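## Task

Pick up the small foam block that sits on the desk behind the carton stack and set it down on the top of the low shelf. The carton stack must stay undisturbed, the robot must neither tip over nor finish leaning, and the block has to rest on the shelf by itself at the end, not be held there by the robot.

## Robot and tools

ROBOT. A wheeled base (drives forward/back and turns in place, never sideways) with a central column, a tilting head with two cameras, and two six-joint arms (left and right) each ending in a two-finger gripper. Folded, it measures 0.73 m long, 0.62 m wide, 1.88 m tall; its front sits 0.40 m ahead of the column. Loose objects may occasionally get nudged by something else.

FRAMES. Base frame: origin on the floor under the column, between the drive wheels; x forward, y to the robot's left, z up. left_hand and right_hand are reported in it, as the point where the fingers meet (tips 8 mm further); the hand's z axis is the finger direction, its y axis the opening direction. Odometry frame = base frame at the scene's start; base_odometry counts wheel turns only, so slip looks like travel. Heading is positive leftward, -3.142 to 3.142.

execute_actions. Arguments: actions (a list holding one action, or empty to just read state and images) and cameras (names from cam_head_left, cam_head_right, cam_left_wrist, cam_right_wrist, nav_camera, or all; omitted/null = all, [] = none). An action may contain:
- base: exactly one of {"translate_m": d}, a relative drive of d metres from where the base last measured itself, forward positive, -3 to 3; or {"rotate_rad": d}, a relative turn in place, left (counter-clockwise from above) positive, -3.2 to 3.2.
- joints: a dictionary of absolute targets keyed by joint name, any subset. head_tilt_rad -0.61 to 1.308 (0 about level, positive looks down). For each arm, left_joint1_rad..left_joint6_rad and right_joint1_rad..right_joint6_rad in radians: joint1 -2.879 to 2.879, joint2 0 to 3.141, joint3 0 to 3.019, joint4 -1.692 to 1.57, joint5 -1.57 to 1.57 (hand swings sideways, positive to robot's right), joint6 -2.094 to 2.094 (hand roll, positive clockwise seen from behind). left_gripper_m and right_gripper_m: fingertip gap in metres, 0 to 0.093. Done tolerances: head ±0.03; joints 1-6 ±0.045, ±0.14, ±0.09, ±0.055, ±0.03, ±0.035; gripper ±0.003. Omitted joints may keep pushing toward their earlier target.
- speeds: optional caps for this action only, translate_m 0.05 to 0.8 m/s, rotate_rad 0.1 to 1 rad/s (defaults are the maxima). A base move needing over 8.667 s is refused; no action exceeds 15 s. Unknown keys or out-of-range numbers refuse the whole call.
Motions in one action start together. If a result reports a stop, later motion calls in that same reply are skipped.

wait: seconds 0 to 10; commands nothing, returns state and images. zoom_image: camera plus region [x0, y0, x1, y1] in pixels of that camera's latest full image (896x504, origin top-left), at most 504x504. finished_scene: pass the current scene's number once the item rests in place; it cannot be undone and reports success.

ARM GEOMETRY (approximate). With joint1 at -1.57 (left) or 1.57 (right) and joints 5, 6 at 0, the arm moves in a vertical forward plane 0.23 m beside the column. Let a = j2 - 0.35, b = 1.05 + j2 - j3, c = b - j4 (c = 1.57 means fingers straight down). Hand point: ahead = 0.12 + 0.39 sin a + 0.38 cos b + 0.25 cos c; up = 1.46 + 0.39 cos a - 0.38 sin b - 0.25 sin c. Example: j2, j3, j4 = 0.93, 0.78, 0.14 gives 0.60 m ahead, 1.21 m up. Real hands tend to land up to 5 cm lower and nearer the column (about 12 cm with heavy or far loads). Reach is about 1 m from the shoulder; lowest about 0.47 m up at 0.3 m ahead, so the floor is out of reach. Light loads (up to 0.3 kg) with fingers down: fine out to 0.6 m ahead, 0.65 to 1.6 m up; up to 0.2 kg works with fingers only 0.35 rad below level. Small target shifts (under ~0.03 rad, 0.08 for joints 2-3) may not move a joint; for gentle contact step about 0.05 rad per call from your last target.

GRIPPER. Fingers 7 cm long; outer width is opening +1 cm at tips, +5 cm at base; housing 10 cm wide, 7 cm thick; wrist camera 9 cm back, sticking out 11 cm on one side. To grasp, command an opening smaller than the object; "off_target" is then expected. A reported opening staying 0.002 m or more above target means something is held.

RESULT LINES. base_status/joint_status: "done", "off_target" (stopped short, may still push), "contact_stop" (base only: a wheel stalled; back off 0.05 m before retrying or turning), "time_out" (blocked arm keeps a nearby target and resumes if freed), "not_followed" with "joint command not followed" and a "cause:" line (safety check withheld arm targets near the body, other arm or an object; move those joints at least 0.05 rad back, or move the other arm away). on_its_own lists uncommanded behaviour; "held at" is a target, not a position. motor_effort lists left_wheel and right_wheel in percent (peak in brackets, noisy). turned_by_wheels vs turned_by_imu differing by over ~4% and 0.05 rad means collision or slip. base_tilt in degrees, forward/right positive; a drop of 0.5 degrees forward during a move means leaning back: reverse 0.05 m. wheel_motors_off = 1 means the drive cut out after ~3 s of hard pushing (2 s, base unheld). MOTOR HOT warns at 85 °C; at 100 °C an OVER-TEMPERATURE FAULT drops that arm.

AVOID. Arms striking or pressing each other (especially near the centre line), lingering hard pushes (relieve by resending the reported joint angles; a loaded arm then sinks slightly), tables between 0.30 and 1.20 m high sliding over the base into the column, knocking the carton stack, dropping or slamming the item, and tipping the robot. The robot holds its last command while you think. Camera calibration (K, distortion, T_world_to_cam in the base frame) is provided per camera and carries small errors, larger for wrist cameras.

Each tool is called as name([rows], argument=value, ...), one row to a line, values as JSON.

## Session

execute_actions(actions=[])

Scene clock: 0.00 s.
base_odometry: x=+0.000 y=+0.000 heading=+0.000 (m, m, rad; odometry frame)
turned_by_wheels: +0.000 (rad since the last result)
turned_by_imu: +0.000 (rad since the last result)
base_tilt: forward=-0.2 right=+0.3 (deg)
base_status: not commanded
joint_positions: head_tilt_rad=+0.883 left_joint1_rad=-1.587 left_joint2_rad=+0.857 left_joint3_rad=+0.379 left_joint4_rad=-0.932 left_joint5_rad=-0.029 left_joint6_rad=-0.091 left_gripper_m=+0.095 right_joint1_rad=+1.550 right_joint2_rad=+0.895 right_joint3_rad=+0.423 right_joint4_rad=-0.976 right_joint5_rad=+0.022 right_joint6_rad=+0.032 right_gripper_m=+0.094
joint_status: not commanded
wheel_motors_off: 0
motor_effort: left_wheel=+3 right_wheel=+0 (%)
left_hand: x=+0.1391 y=+0.2262 z=+1.2551 quat_wxyz=(+0.428, +0.029, -0.903, -0.028) (m; base frame)
right_hand: x=+0.1483 y=-0.2337 z=+1.2551 quat_wxyz=(+0.445, -0.018, -0.895, +0.023) (m; base frame)
pictures: cam_head_left, cam_head_right, cam_left_wrist, cam_right_wrist, nav_camera
camera_calibration (this result's frames):
cam_head_left: T_world_to_cam=[[0.0660302, -0.993107, -0.0968441, 0.167068], [-0.715978, 0.0204448, -0.697824, 1.10407], [0.694993, 0.115416, -0.709692, 0.983127], [0, 0, 0, 1]] pos_world=[0.096193, 0.029876, 1.48434]
cam_head_right: T_world_to_cam=[[0.0750273, -0.991697, -0.10444, 0.100625], [-0.716365, 0.0192555, -0.69746, 1.09753], [0.69368, 0.127146, -0.708972, 0.979938], [0, 0, 0, 1]] pos_world=[0.0989208, -0.0459392, 1.47074]
cam_left_wrist: T_world_to_cam=[[0.0191064, -0.996224, -0.0846943, 0.326165], [-0.0545116, -0.0856217, 0.994835, -1.21946], [-0.99833, -0.0143909, -0.0559417, 0.334802], [0, 0, 0, 1]] pos_world=[0.261536, 0.225339, 1.25952]
cam_right_wrist: T_world_to_cam=[[-0.0297584, -0.998226, 0.051569, -0.292734], [-0.018148, 0.052123, 0.998476, -1.23595], [-0.999392, 0.0287772, -0.0196669, 0.30587], [0, 0, 0, 1]] pos_world=[0.274543, -0.236595, 1.25518]
Images, in order (width x height): cam_head_left 896x504, cam_head_right 896x504, cam_left_wrist 896x504, cam_right_wrist 896x504, nav_camera 896x504.

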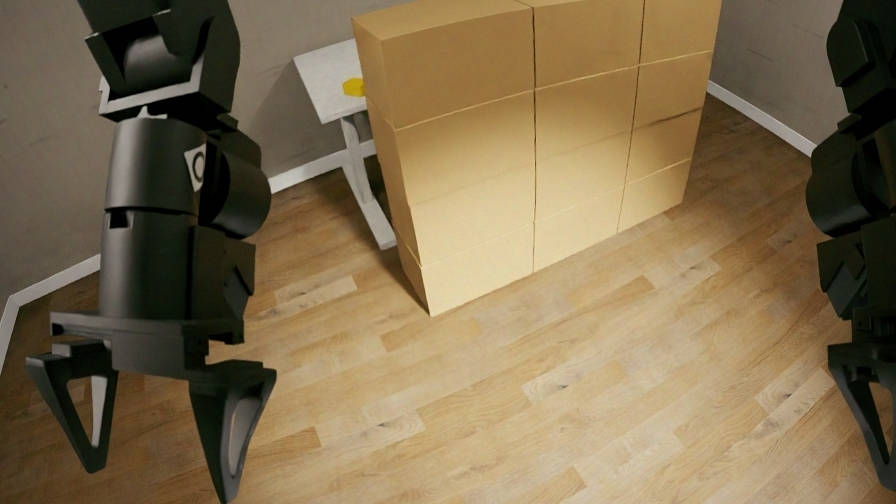

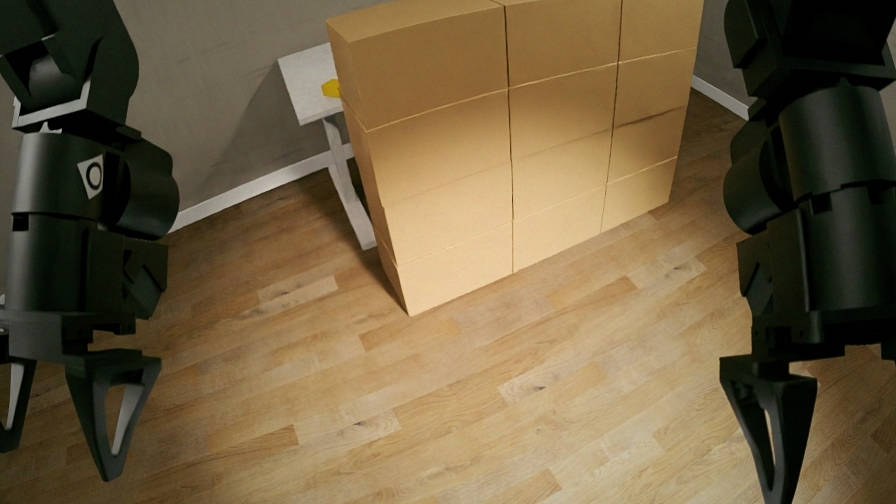

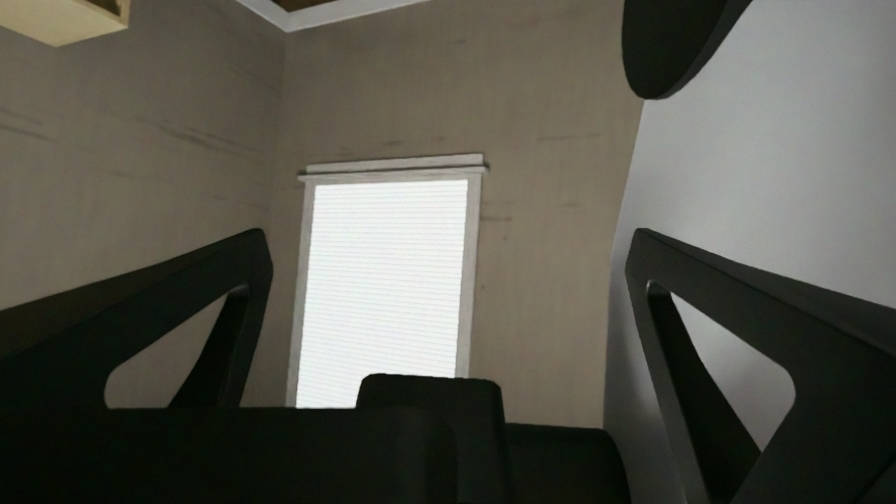

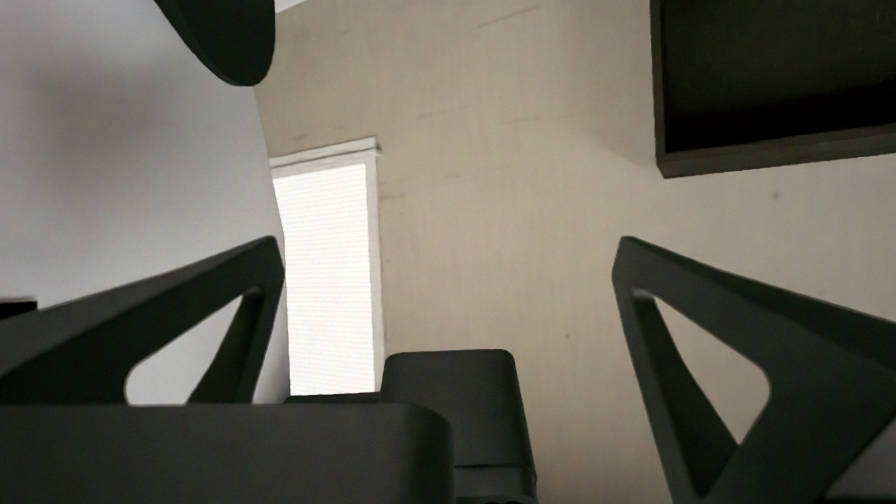

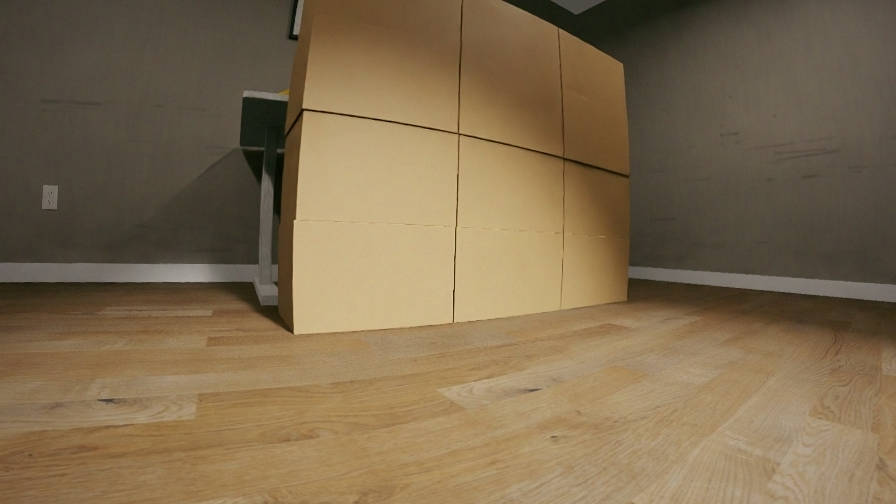

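execute_actions([
  {"base":{"rotate_rad":0.875},"joints":{"head_tilt_rad":0.8}},
], cameras=["cam_head_right","nav_camera"])

execute_actions([
  {"base":{"translate_m":1.58}},
], cameras=["nav_camera"])

execute_actions([
  {"base":{"rotate_rad":-1.945}},
], cameras=["cam_head_left","cam_head_right","nav_camera","cam_left_wrist"])

Scene clock: 12.10 s.
base_odometry: x=+0.000 y=+0.000 heading=+0.874 (m, m, rad; odometry frame)
turned_by_wheels: +0.874 (rad since the last result)
turned_by_imu: +0.876 (rad since the last result)
base_tilt: forward=-0.1 right=+0.3 (deg)
base_status: done
joint_positions: head_tilt_rad=+0.816 left_joint1_rad=-1.587 left_joint2_rad=+0.857 left_joint3_rad=+0.379 left_joint4_rad=-0.932 left_joint5_rad=-0.029 left_joint6_rad=-0.091 left_gripper_m=+0.095 right_joint1_rad=+1.550 right_joint2_rad=+0.895 right_joint3_rad=+0.423 right_joint4_rad=-0.976 right_joint5_rad=+0.022 right_joint6_rad=+0.032 right_gripper_m=+0.094
joint_status: all done
wheel_motors_off: 0
motor_effort: left_wheel=-5(64) right_wheel=+4(50) (%)
left_hand: x=+0.1391 y=+0.2262 z=+1.2551 quat_wxyz=(+0.428, +0.029, -0.903, -0.028) (m; base frame)
right_hand: x=+0.1483 y=-0.2337 z=+1.2551 quat_wxyz=(+0.445, -0.018, -0.895, +0.023) (m; base frame)
pictures: cam_head_right, nav_camera
camera_calibration (this result's frames):
cam_head_right: T_world_to_cam=[[0.0818363, -0.991697, -0.0991946, 0.0922066], [-0.668174, 0.0192555, -0.743756, 1.16642], [0.73949, 0.127146, -0.661051, 0.903848], [0, 0, 0, 1]] pos_world=[0.103438, -0.0459392, 1.47417]
Images, in order (width x height): cam_head_right 896x504, nav_camera 896x504.

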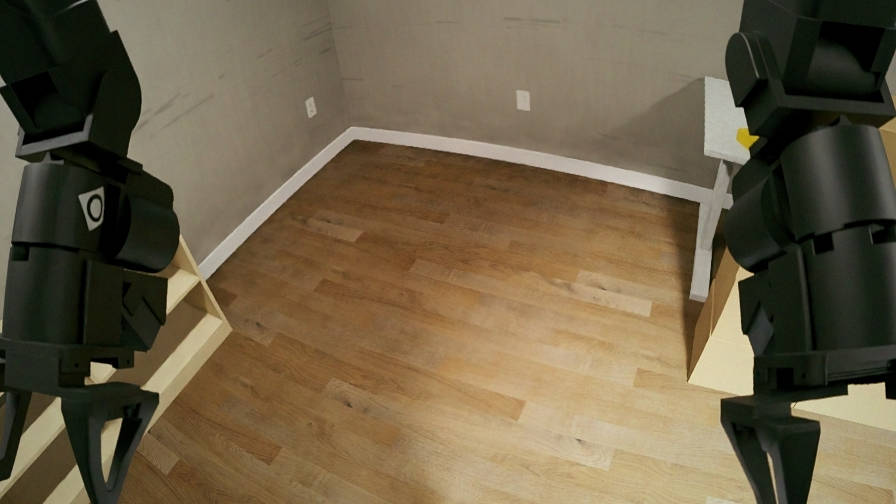

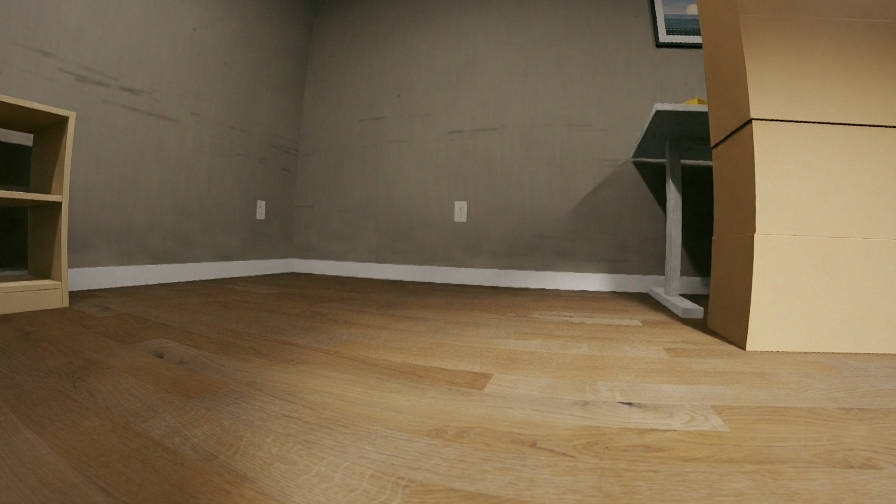

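Scene clock: 15.93 s.
base_odometry: x=+1.013 y=+1.212 heading=+0.875 (m, m, rad; odometry frame)
turned_by_wheels: +0.001 (rad since the last result)
turned_by_imu: +0.006 (rad since the last result)
base_tilt: forward=-0.1 right=+0.4 (deg)
base_status: done
joint_positions: head_tilt_rad=+0.815 left_joint1_rad=-1.587 left_joint2_rad=+0.857 left_joint3_rad=+0.380 left_joint4_rad=-0.932 left_joint5_rad=-0.029 left_joint6_rad=-0.091 left_gripper_m=+0.095 right_joint1_rad=+1.550 right_joint2_rad=+0.895 right_joint3_rad=+0.423 right_joint4_rad=-0.976 right_joint5_rad=+0.022 right_joint6_rad=+0.032 right_gripper_m=+0.094
joint_status: not commanded
wheel_motors_off: 0
motor_effort: left_wheel=+1(68) right_wheel=+0(59) (%)
left_hand: x=+0.1395 y=+0.2262 z=+1.2549 quat_wxyz=(+0.428, +0.029, -0.903, -0.028) (m; base frame)
right_hand: x=+0.1483 y=-0.2337 z=+1.2551 quat_wxyz=(+0.445, -0.018, -0.895, +0.023) (m; base frame)
pictures: nav_camera
Images, in order (width x height): nav_camera 896x504.

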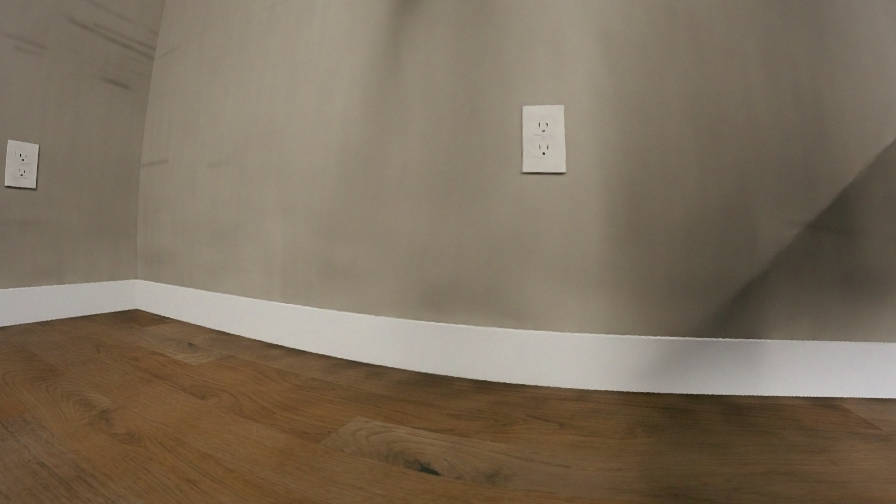

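Scene clock: 19.43 s.
base_odometry: x=+1.013 y=+1.212 heading=-1.069 (m, m, rad; odometry frame)
turned_by_wheels: -1.944 (rad since the last result)
turned_by_imu: -1.958 (rad since the last result)
base_tilt: forward=-0.3 right=+0.4 (deg)
base_status: done
joint_positions: head_tilt_rad=+0.815 left_joint1_rad=-1.587 left_joint2_rad=+0.857 left_joint3_rad=+0.380 left_joint4_rad=-0.932 left_joint5_rad=-0.029 left_joint6_rad=-0.091 left_gripper_m=+0.095 right_joint1_rad=+1.550 right_joint2_rad=+0.895 right_joint3_rad=+0.423 right_joint4_rad=-0.976 right_joint5_rad=+0.022 right_joint6_rad=+0.032 right_gripper_m=+0.094
joint_status: not commanded
wheel_motors_off: 0
motor_effort: left_wheel=+5(47) right_wheel=-4(56) (%)
left_hand: x=+0.1395 y=+0.2262 z=+1.2549 quat_wxyz=(+0.428, +0.029, -0.903, -0.028) (m; base frame)
right_hand: x=+0.1483 y=-0.2337 z=+1.2551 quat_wxyz=(+0.445, -0.018, -0.895, +0.023) (m; base frame)
pictures: cam_head_left, cam_head_right, cam_left_wrist, nav_camera
camera_calibration (this result's frames):
cam_head_left: T_world_to_cam=[[0.0724312, -0.993107, -0.0921547, 0.159527], [-0.667124, 0.0204448, -0.744666, 1.17377], [0.741417, 0.115416, -0.661044, 0.905887], [0, 0, 0, 1]] pos_world=[0.0998527, 0.029876, 1.4876]
cam_head_right: T_world_to_cam=[[0.0819216, -0.991697, -0.0991242, 0.0920939], [-0.667534, 0.0192555, -0.74433, 1.16727], [0.740059, 0.127146, -0.660414, 0.90284], [0, 0, 0, 1]] pos_world=[0.103495, -0.0459392, 1.47421]
cam_left_wrist: T_world_to_cam=[[0.0191814, -0.996224, -0.0846737, 0.326104], [-0.0552696, -0.0856163, 0.994794, -1.21915], [-0.998287, -0.0144017, -0.0567032, 0.336155], [0, 0, 0, 1]] pos_world=[0.261942, 0.225335, 1.25948]
Images, in order (width x height): cam_head_left 896x504, cam_head_right 896x504, cam_left_wrist 896x504, nav_camera 896x504.

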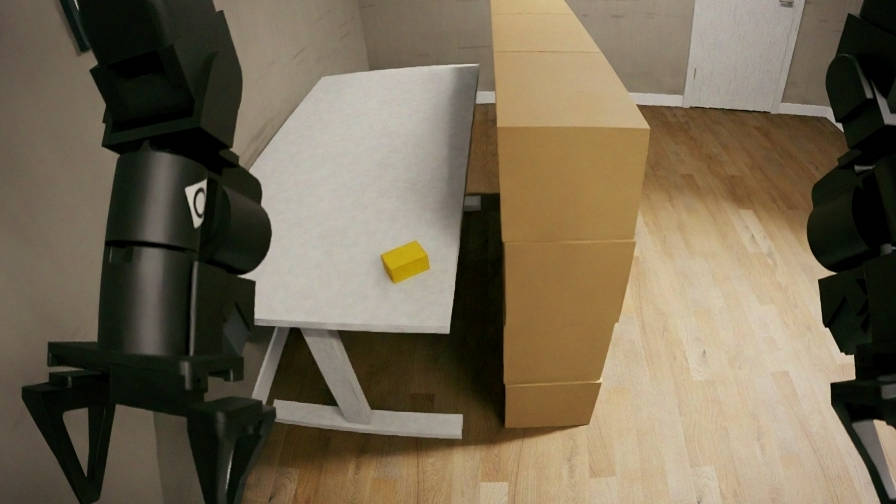

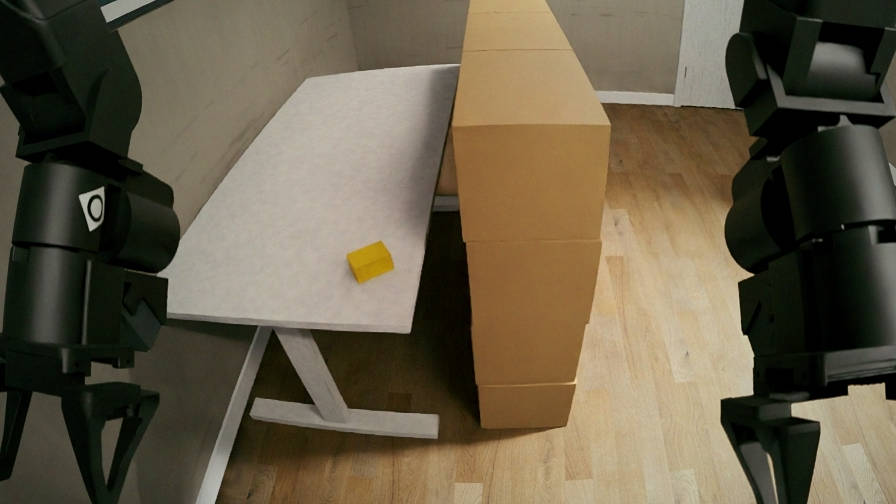

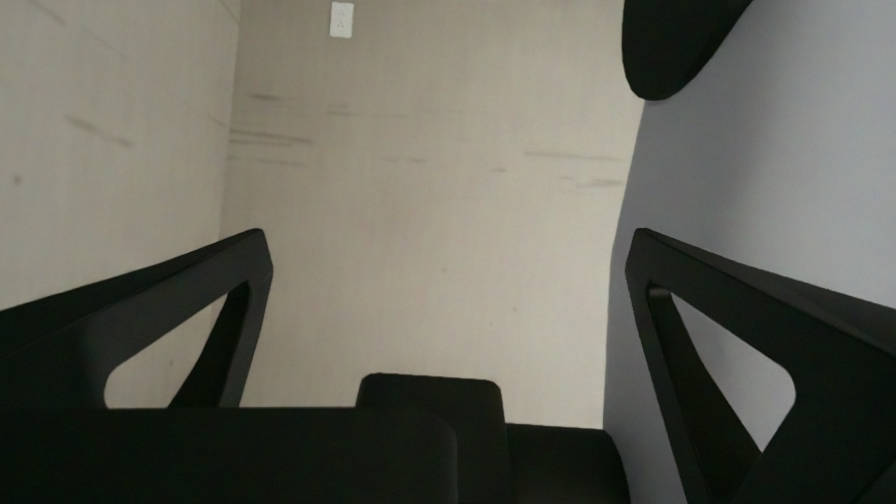

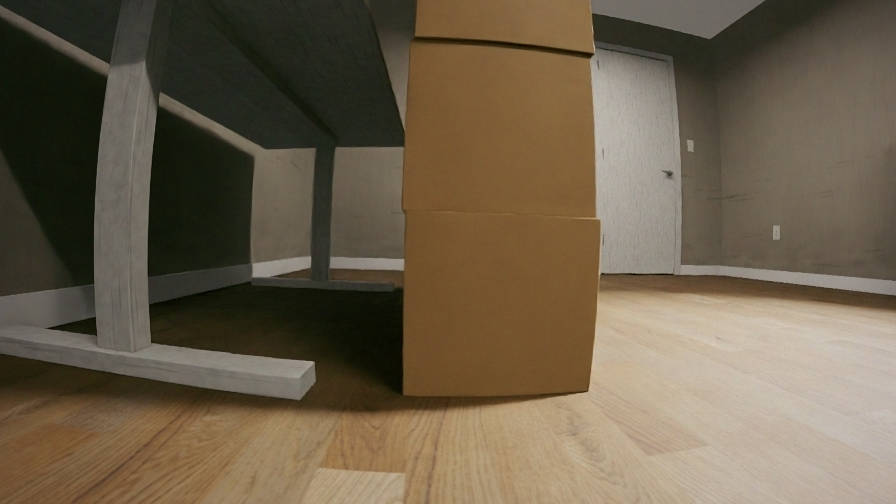

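execute_actions([
  {"base":{"rotate_rad":0.015},"joints":{"head_tilt_rad":0.95,"left_joint1_rad":-1.57,"left_joint2_rad":1.6,"left_joint3_rad":1.63,"left_joint4_rad":-0.45,"left_joint5_rad":0,"left_joint6_rad":0.97}},
], cameras=[])

execute_actions([
  {"base":{"translate_m":0.22},"joints":{"left_joint2_rad":1.85,"left_joint3_rad":1.7,"left_joint4_rad":-0.33}},
], cameras=["cam_head_left","cam_left_wrist"])

Scene clock: 34.93 s.
base_odometry: x=+1.013 y=+1.212 heading=-1.054 (m, m, rad; odometry frame)
turned_by_wheels: +0.015 (rad since the last result)
turned_by_imu: +0.014 (rad since the last result)
base_tilt: forward=-0.2 right=+0.4 (deg)
base_status: done
joint_positions: head_tilt_rad=+0.950 left_joint1_rad=-1.574 left_joint2_rad=+1.598 left_joint3_rad=+1.626 left_joint4_rad=-0.460 left_joint5_rad=-0.003 left_joint6_rad=+0.958 left_gripper_m=+0.095 right_joint1_rad=+1.550 right_joint2_rad=+0.895 right_joint3_rad=+0.423 right_joint4_rad=-0.976 right_joint5_rad=+0.022 right_joint6_rad=+0.032 right_gripper_m=+0.094
joint_status: all done
wheel_motors_off: 0
motor_effort: left_wheel=+0(10) right_wheel=+0(5) (%)
left_hand: x=+0.7117 y=+0.2225 z=+1.0065 quat_wxyz=(-0.041, -0.461, -0.886, -0.021) (m; base frame)
right_hand: x=+0.1483 y=-0.2337 z=+1.2551 quat_wxyz=(+0.445, -0.018, -0.895, +0.023) (m; base frame)
pictures: none
No camera images: the call's "cameras" was empty. Leave "cameras" out to get every camera's image.

Scene clock: 36.80 s.
base_odometry: x=+1.122 y=+1.021 heading=-1.056 (m, m, rad; odometry frame)
turned_by_wheels: -0.002 (rad since the last result)
turned_by_imu: -0.001 (rad since the last result)
base_tilt: forward=-0.3 right=+0.5 (deg)
base_status: done
joint_positions: head_tilt_rad=+0.951 left_joint1_rad=-1.572 left_joint2_rad=+1.862 left_joint3_rad=+1.691 left_joint4_rad=-0.336 left_joint5_rad=-0.003 left_joint6_rad=+0.959 left_gripper_m=+0.095 right_joint1_rad=+1.550 right_joint2_rad=+0.895 right_joint3_rad=+0.426 right_joint4_rad=-0.976 right_joint5_rad=+0.022 right_joint6_rad=+0.032 right_gripper_m=+0.094
joint_status: all done
wheel_motors_off: 0
motor_effort: left_wheel=-2(69) right_wheel=+2(59) (%)
left_hand: x=+0.6440 y=+0.2240 z=+0.8729 quat_wxyz=(-0.007, -0.462, -0.887, -0.004) (m; base frame)
right_hand: x=+0.1495 y=-0.2337 z=+1.2547 quat_wxyz=(+0.444, -0.018, -0.895, +0.023) (m; base frame)
pictures: cam_head_left, cam_left_wrist
camera_calibration (this result's frames):
cam_head_left: T_world_to_cam=[[0.059248, -0.993107, -0.101136, 0.174017], [-0.762054, 0.0204448, -0.647191, 1.0284], [0.644797, 0.115416, -0.75559, 1.05632], [0, 0, 0, 1]] pos_world=[0.092276, 0.029876, 1.48131]
cam_left_wrist: T_world_to_cam=[[-0.817545, -0.575235, -0.0269254, 0.675947], [-0.480633, 0.655845, 0.582116, -0.343356], [-0.317194, 0.488847, -0.81266, 0.926682], [0, 0, 0, 1]] pos_world=[0.681527, 0.161011, 0.97115]
Images, in order (width x height): cam_head_left 896x504, cam_left_wrist 896x504.

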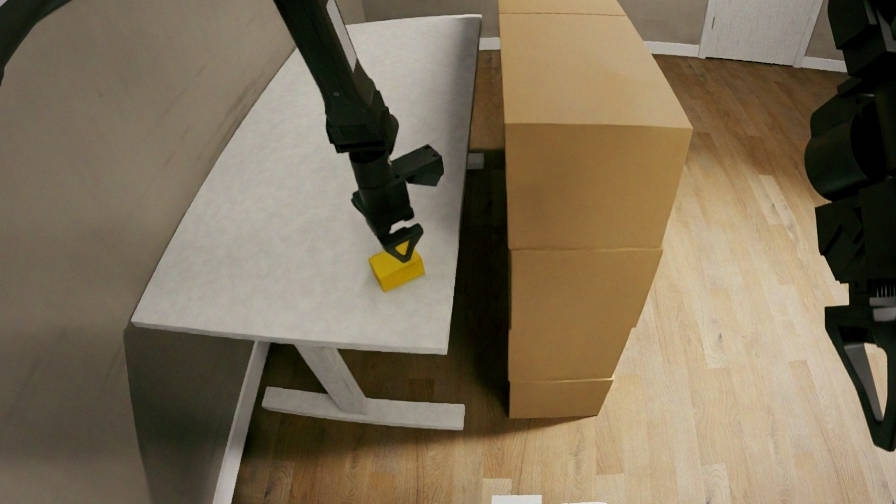

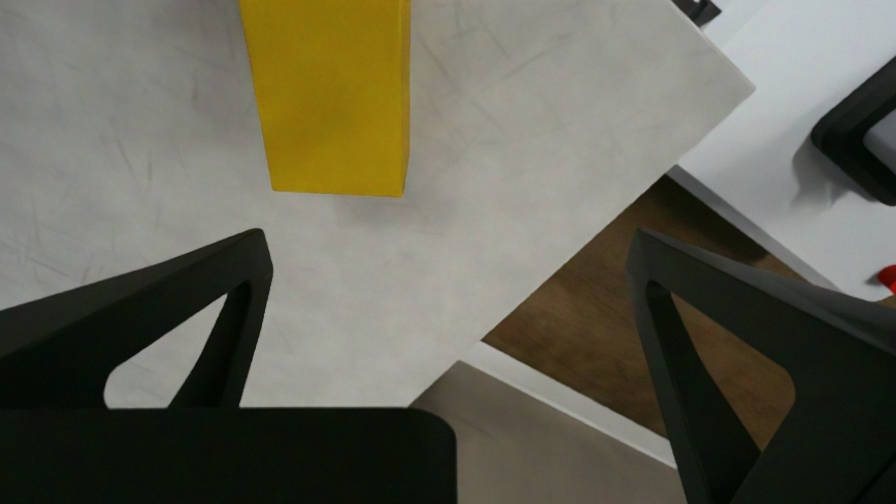

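execute_actions([
  {"base":{"translate_m":0.045},"joints":{"left_joint2_rad":2.01,"left_joint3_rad":1.87}},
], cameras=["cam_left_wrist"])

Scene clock: 42.40 s.
base_odometry: x=+1.144 y=+0.982 heading=-1.057 (m, m, rad; odometry frame)
turned_by_wheels: -0.001 (rad since the last result)
turned_by_imu: -0.002 (rad since the last result)
base_tilt: forward=-0.3 right=+0.4 (deg)
base_status: done
joint_positions: head_tilt_rad=+0.952 left_joint1_rad=-1.572 left_joint2_rad=+1.986 left_joint3_rad=+1.864 left_joint4_rad=-0.336 left_joint5_rad=-0.003 left_joint6_rad=+0.959 left_gripper_m=+0.095 right_joint1_rad=+1.550 right_joint2_rad=+0.895 right_joint3_rad=+0.426 right_joint4_rad=-0.976 right_joint5_rad=+0.022 right_joint6_rad=+0.032 right_gripper_m=+0.094
joint_status: all done
wheel_motors_off: 0
motor_effort: left_wheel=-2(49) right_wheel=+1(39) (%)
left_hand: x=+0.6727 y=+0.2239 z=+0.8325 quat_wxyz=(-0.028, -0.461, -0.887, -0.016) (m; base frame)
right_hand: x=+0.1495 y=-0.2337 z=+1.2547 quat_wxyz=(+0.444, -0.018, -0.895, +0.023) (m; base frame)
pictures: cam_left_wrist
camera_calibration (this result's frames):
cam_left_wrist: T_world_to_cam=[[-0.81525, -0.575282, -0.0664669, 0.729711], [-0.508296, 0.655836, 0.558134, -0.26741], [-0.277493, 0.488804, -0.827084, 0.888323], [0, 0, 0, 1]] pos_world=[0.705477, 0.160951, 0.93247]
Images, in order (width x height): cam_left_wrist 896x504.

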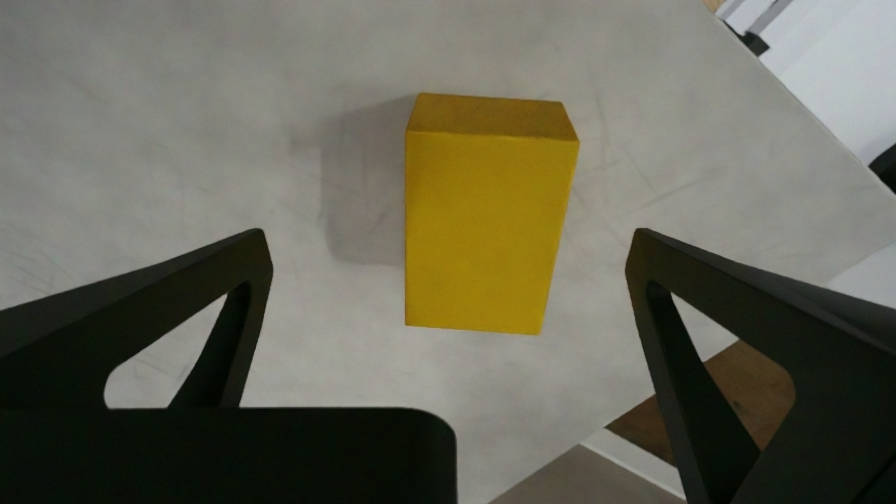

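execute_actions([
  {"base":{"rotate_rad":0.015},"joints":{"left_joint2_rad":2.09,"left_joint3_rad":1.93}},
], cameras=["cam_left_wrist"])

execute_actions([
  {"joints":{"left_joint2_rad":2.18,"left_joint3_rad":2.01,"left_joint4_rad":-0.3}},
], cameras=["cam_left_wrist","cam_head_left"])

Scene clock: 49.03 s.
base_odometry: x=+1.144 y=+0.982 heading=-1.044 (m, m, rad; odometry frame)
turned_by_wheels: +0.013 (rad since the last result)
turned_by_imu: +0.012 (rad since the last result)
base_tilt: forward=-0.2 right=+0.3 (deg)
base_status: done
joint_positions: head_tilt_rad=+0.952 left_joint1_rad=-1.568 left_joint2_rad=+2.082 left_joint3_rad=+1.923 left_joint4_rad=-0.336 left_joint5_rad=-0.002 left_joint6_rad=+0.959 left_gripper_m=+0.095 right_joint1_rad=+1.550 right_joint2_rad=+0.895 right_joint3_rad=+0.426 right_joint4_rad=-0.976 right_joint5_rad=+0.022 right_joint6_rad=+0.032 right_gripper_m=+0.094
joint_status: all done
wheel_motors_off: 0
motor_effort: left_wheel=-3(54) right_wheel=+1(41) (%)
left_hand: x=+0.6467 y=+0.2273 z=+0.7905 quat_wxyz=(-0.012, -0.461, -0.887, -0.009) (m; base frame)
right_hand: x=+0.1495 y=-0.2337 z=+1.2547 quat_wxyz=(+0.444, -0.018, -0.895, +0.023) (m; base frame)
pictures: cam_left_wrist
camera_calibration (this result's frames):
cam_left_wrist: T_world_to_cam=[[-0.815951, -0.576834, -0.0385526, 0.686419], [-0.489071, 0.653172, 0.578079, -0.287049], [-0.308274, 0.490539, -0.815069, 0.854685], [0, 0, 0, 1]] pos_world=[0.683174, 0.164186, 0.889027]
Images, in order (width x height): cam_left_wrist 896x504.

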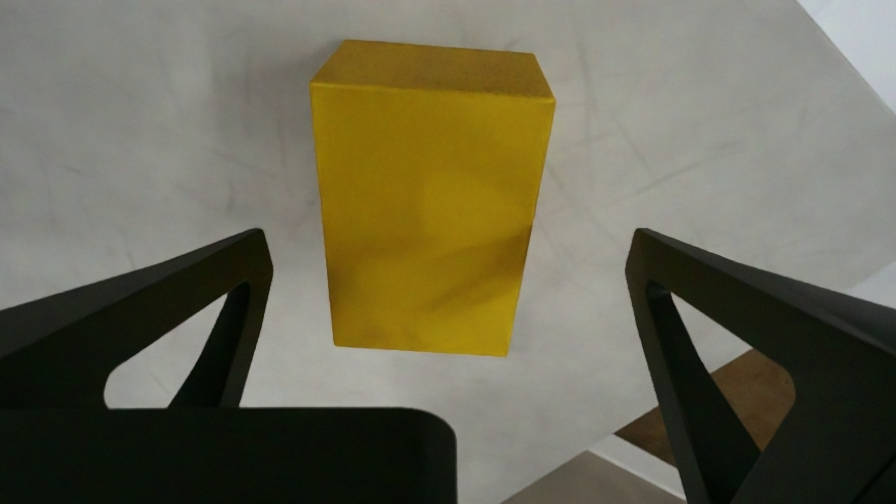

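Scene clock: 49.87 s.
base_odometry: x=+1.144 y=+0.982 heading=-1.044 (m, m, rad; odometry frame)
turned_by_wheels: +0.000 (rad since the last result)
turned_by_imu: +0.000 (rad since the last result)
base_tilt: forward=-0.4 right=+0.4 (deg)
base_status: not commanded
joint_positions: head_tilt_rad=+0.952 left_joint1_rad=-1.568 left_joint2_rad=+2.164 left_joint3_rad=+2.002 left_joint4_rad=-0.313 left_joint5_rad=-0.002 left_joint6_rad=+0.959 left_gripper_m=+0.095 right_joint1_rad=+1.550 right_joint2_rad=+0.895 right_joint3_rad=+0.426 right_joint4_rad=-0.976 right_joint5_rad=+0.022 right_joint6_rad=+0.032 right_gripper_m=+0.094
joint_status: all done
wheel_motors_off: 0
motor_effort: left_wheel=-3(4) right_wheel=+2(2) (%)
left_hand: x=+0.6441 y=+0.2274 z=+0.7594 quat_wxyz=(-0.021, -0.461, -0.887, -0.013) (m; base frame)
right_hand: x=+0.1495 y=-0.2337 z=+1.2547 quat_wxyz=(+0.444, -0.018, -0.895, +0.023) (m; base frame)
pictures: cam_head_left, cam_left_wrist
camera_calibration (this result's frames):
cam_head_left: T_world_to_cam=[[0.0592252, -0.993107, -0.101149, 0.174038], [-0.7622, 0.0204448, -0.647019, 1.02814], [0.644627, 0.115416, -0.755735, 1.05655], [0, 0, 0, 1]] pos_world=[0.0922628, 0.029876, 1.4813]
cam_left_wrist: T_world_to_cam=[[-0.815034, -0.576792, -0.0550576, 0.695098], [-0.500626, 0.65318, 0.568093, -0.255347], [-0.291709, 0.490578, -0.821121, 0.822417], [0, 0, 0, 1]] pos_world=[0.678601, 0.164254, 0.858635]
Images, in order (width x height): cam_head_left 896x504, cam_left_wrist 896x504.

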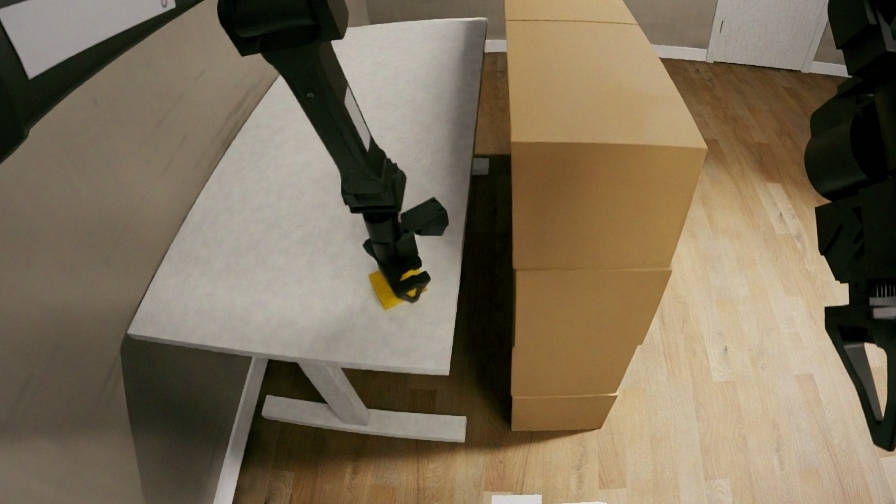

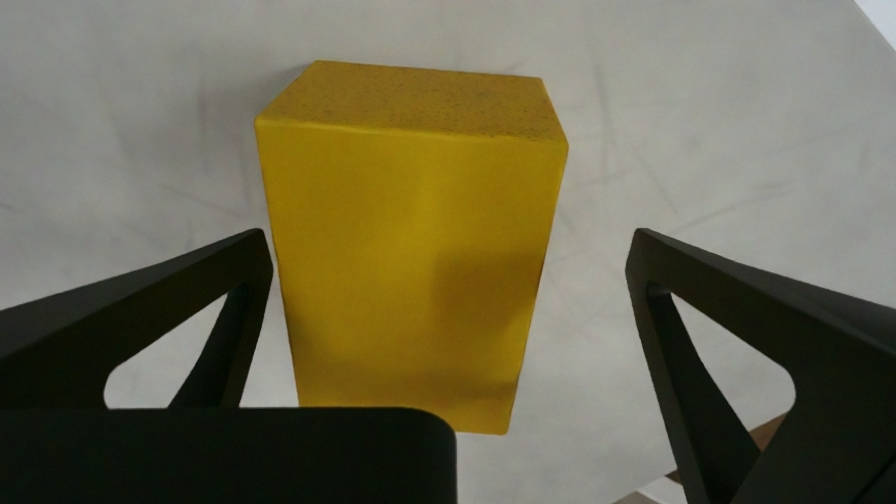

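execute_actions([
  {"joints":{"left_joint2_rad":2.26,"left_joint3_rad":2.1}},
], cameras=["cam_left_wrist"])

execute_actions([
  {"joints":{"left_gripper_m":0.025}},
], cameras=["cam_left_wrist"])

execute_actions([
  {"joints":{"left_joint2_rad":1.9,"left_joint3_rad":1.85}},
], cameras=["cam_left_wrist"])

Scene clock: 55.47 s.
base_odometry: x=+1.144 y=+0.982 heading=-1.044 (m, m, rad; odometry frame)
turned_by_wheels: +0.000 (rad since the last result)
turned_by_imu: -0.001 (rad since the last result)
base_tilt: forward=-0.1 right=+0.3 (deg)
base_status: not commanded
joint_positions: head_tilt_rad=+0.952 left_joint1_rad=-1.568 left_joint2_rad=+2.234 left_joint3_rad=+2.089 left_joint4_rad=-0.313 left_joint5_rad=+0.000 left_joint6_rad=+0.959 left_gripper_m=+0.095 right_joint1_rad=+1.550 right_joint2_rad=+0.895 right_joint3_rad=+0.426 right_joint4_rad=-0.976 right_joint5_rad=+0.022 right_joint6_rad=+0.032 right_gripper_m=+0.094
joint_status: all done
wheel_motors_off: 0
motor_effort: left_wheel=-5(6) right_wheel=+4(4) (%)
left_hand: x=+0.6462 y=+0.2272 z=+0.7358 quat_wxyz=(-0.028, -0.461, -0.887, -0.016) (m; base frame)
right_hand: x=+0.1495 y=-0.2337 z=+1.2547 quat_wxyz=(+0.444, -0.018, -0.895, +0.023) (m; base frame)
pictures: cam_left_wrist
camera_calibration (this result's frames):
cam_left_wrist: T_world_to_cam=[[-0.814127, -0.576781, -0.0672452, 0.703754], [-0.509574, 0.65409, 0.559018, -0.228491], [-0.278446, 0.489378, -0.826424, 0.799314], [0, 0, 0, 1]] pos_world=[0.679078, 0.164199, 0.835628]
Images, in order (width x height): cam_left_wrist 896x504.

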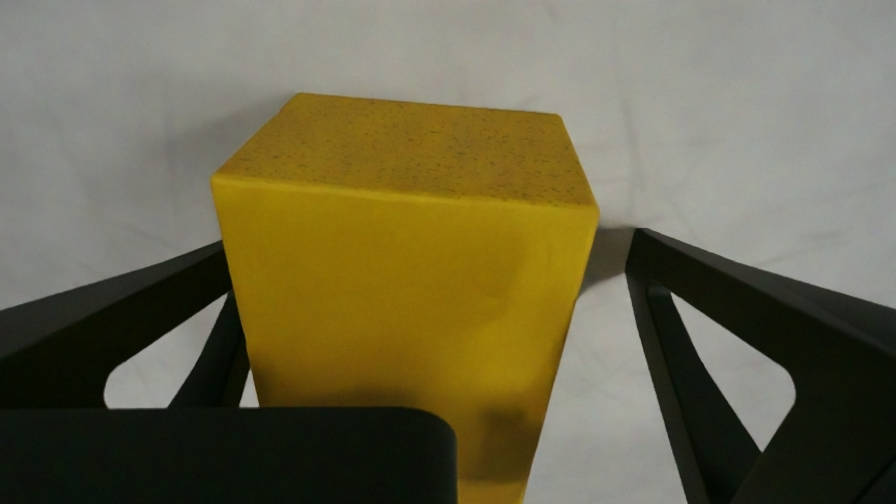

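Scene clock: 56.13 s.
base_odometry: x=+1.144 y=+0.982 heading=-1.044 (m, m, rad; odometry frame)
turned_by_wheels: +0.000 (rad since the last result)
turned_by_imu: +0.000 (rad since the last result)
base_tilt: forward=-0.2 right=+0.4 (deg)
base_status: not commanded
joint_positions: head_tilt_rad=+0.952 left_joint1_rad=-1.568 left_joint2_rad=+2.234 left_joint3_rad=+2.089 left_joint4_rad=-0.313 left_joint5_rad=+0.000 left_joint6_rad=+0.960 left_gripper_m=+0.058 right_joint1_rad=+1.550 right_joint2_rad=+0.895 right_joint3_rad=+0.426 right_joint4_rad=-0.976 right_joint5_rad=+0.022 right_joint6_rad=+0.032 right_gripper_m=+0.094
joint_status: left_gripper_m off_target (ended at +0.058, target +0.025)
wheel_motors_off: 0
motor_effort: left_wheel=-4(5) right_wheel=+3(4) (%)
left_hand: x=+0.6462 y=+0.2271 z=+0.7358 quat_wxyz=(-0.028, -0.461, -0.887, -0.016) (m; base frame)
right_hand: x=+0.1495 y=-0.2337 z=+1.2547 quat_wxyz=(+0.444, -0.018, -0.895, +0.023) (m; base frame)
pictures: cam_left_wrist
camera_calibration (this result's frames):
cam_left_wrist: T_world_to_cam=[[-0.81436, -0.576474, -0.0670394, 0.703647], [-0.509308, 0.654495, 0.558786, -0.228541], [-0.278249, 0.489197, -0.826598, 0.799388], [0, 0, 0, 1]] pos_world=[0.679053, 0.164156, 0.83565]
Images, in order (width x height): cam_left_wrist 896x504.

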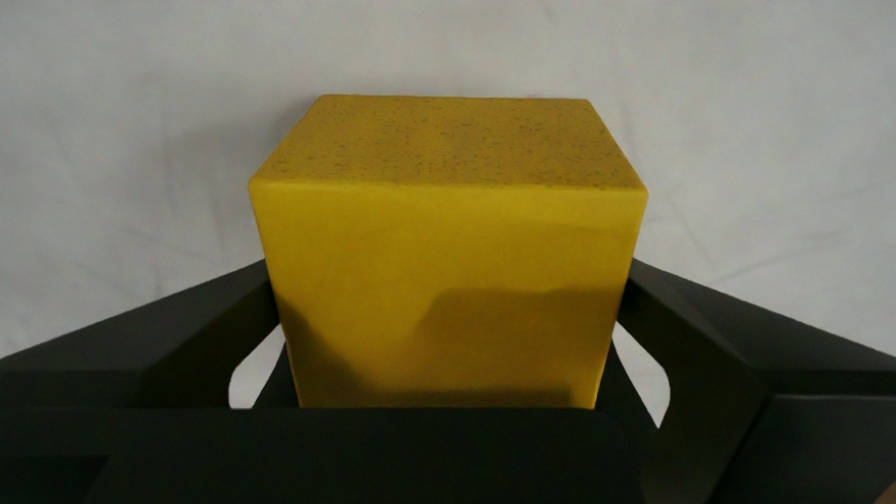

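Scene clock: 57.60 s.
base_odometry: x=+1.144 y=+0.982 heading=-1.044 (m, m, rad; odometry frame)
turned_by_wheels: +0.000 (rad since the last result)
turned_by_imu: +0.000 (rad since the last result)
base_tilt: forward=-0.2 right=+0.2 (deg)
base_status: not commanded
joint_positions: head_tilt_rad=+0.952 left_joint1_rad=-1.568 left_joint2_rad=+1.878 left_joint3_rad=+1.849 left_joint4_rad=-0.307 left_joint5_rad=+0.000 left_joint6_rad=+0.960 left_gripper_m=+0.058 right_joint1_rad=+1.550 right_joint2_rad=+0.895 right_joint3_rad=+0.426 right_joint4_rad=-0.976 right_joint5_rad=+0.022 right_joint6_rad=+0.032 right_gripper_m=+0.094
joint_status: all done
wheel_motors_off: 0
motor_effort: left_wheel=-5(5) right_wheel=+4(4) (%)
left_hand: x=+0.7350 y=+0.2269 z=+0.8931 quat_wxyz=(-0.082, -0.459, -0.883, -0.044) (m; base frame)
right_hand: x=+0.1495 y=-0.2337 z=+1.2547 quat_wxyz=(+0.444, -0.018, -0.895, +0.023) (m; base frame)
pictures: cam_left_wrist
camera_calibration (this result's frames):
cam_left_wrist: T_world_to_cam=[[-0.800305, -0.576209, -0.165815, 0.864216], [-0.57337, 0.654567, 0.492736, -0.164973], [-0.175381, 0.489413, -0.854234, 0.903304], [0, 0, 0, 1]] pos_world=[0.755469, 0.163866, 0.996222]
Images, in order (width x height): cam_left_wrist 896x504.

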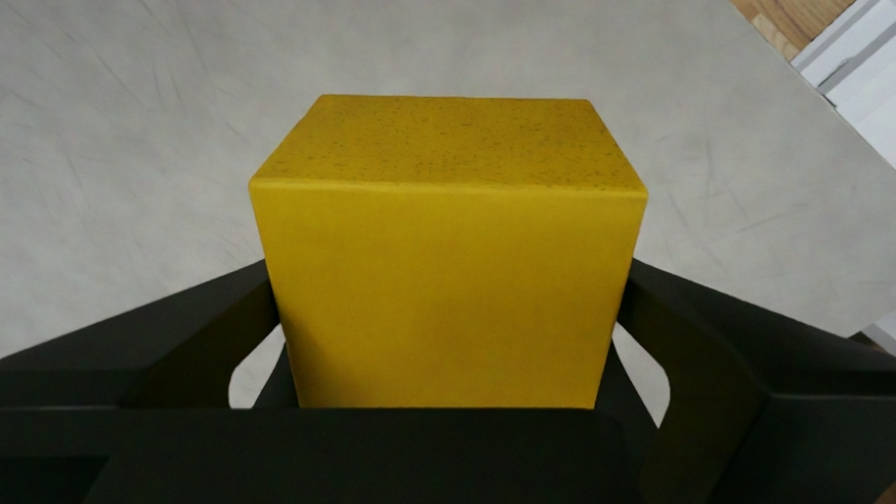

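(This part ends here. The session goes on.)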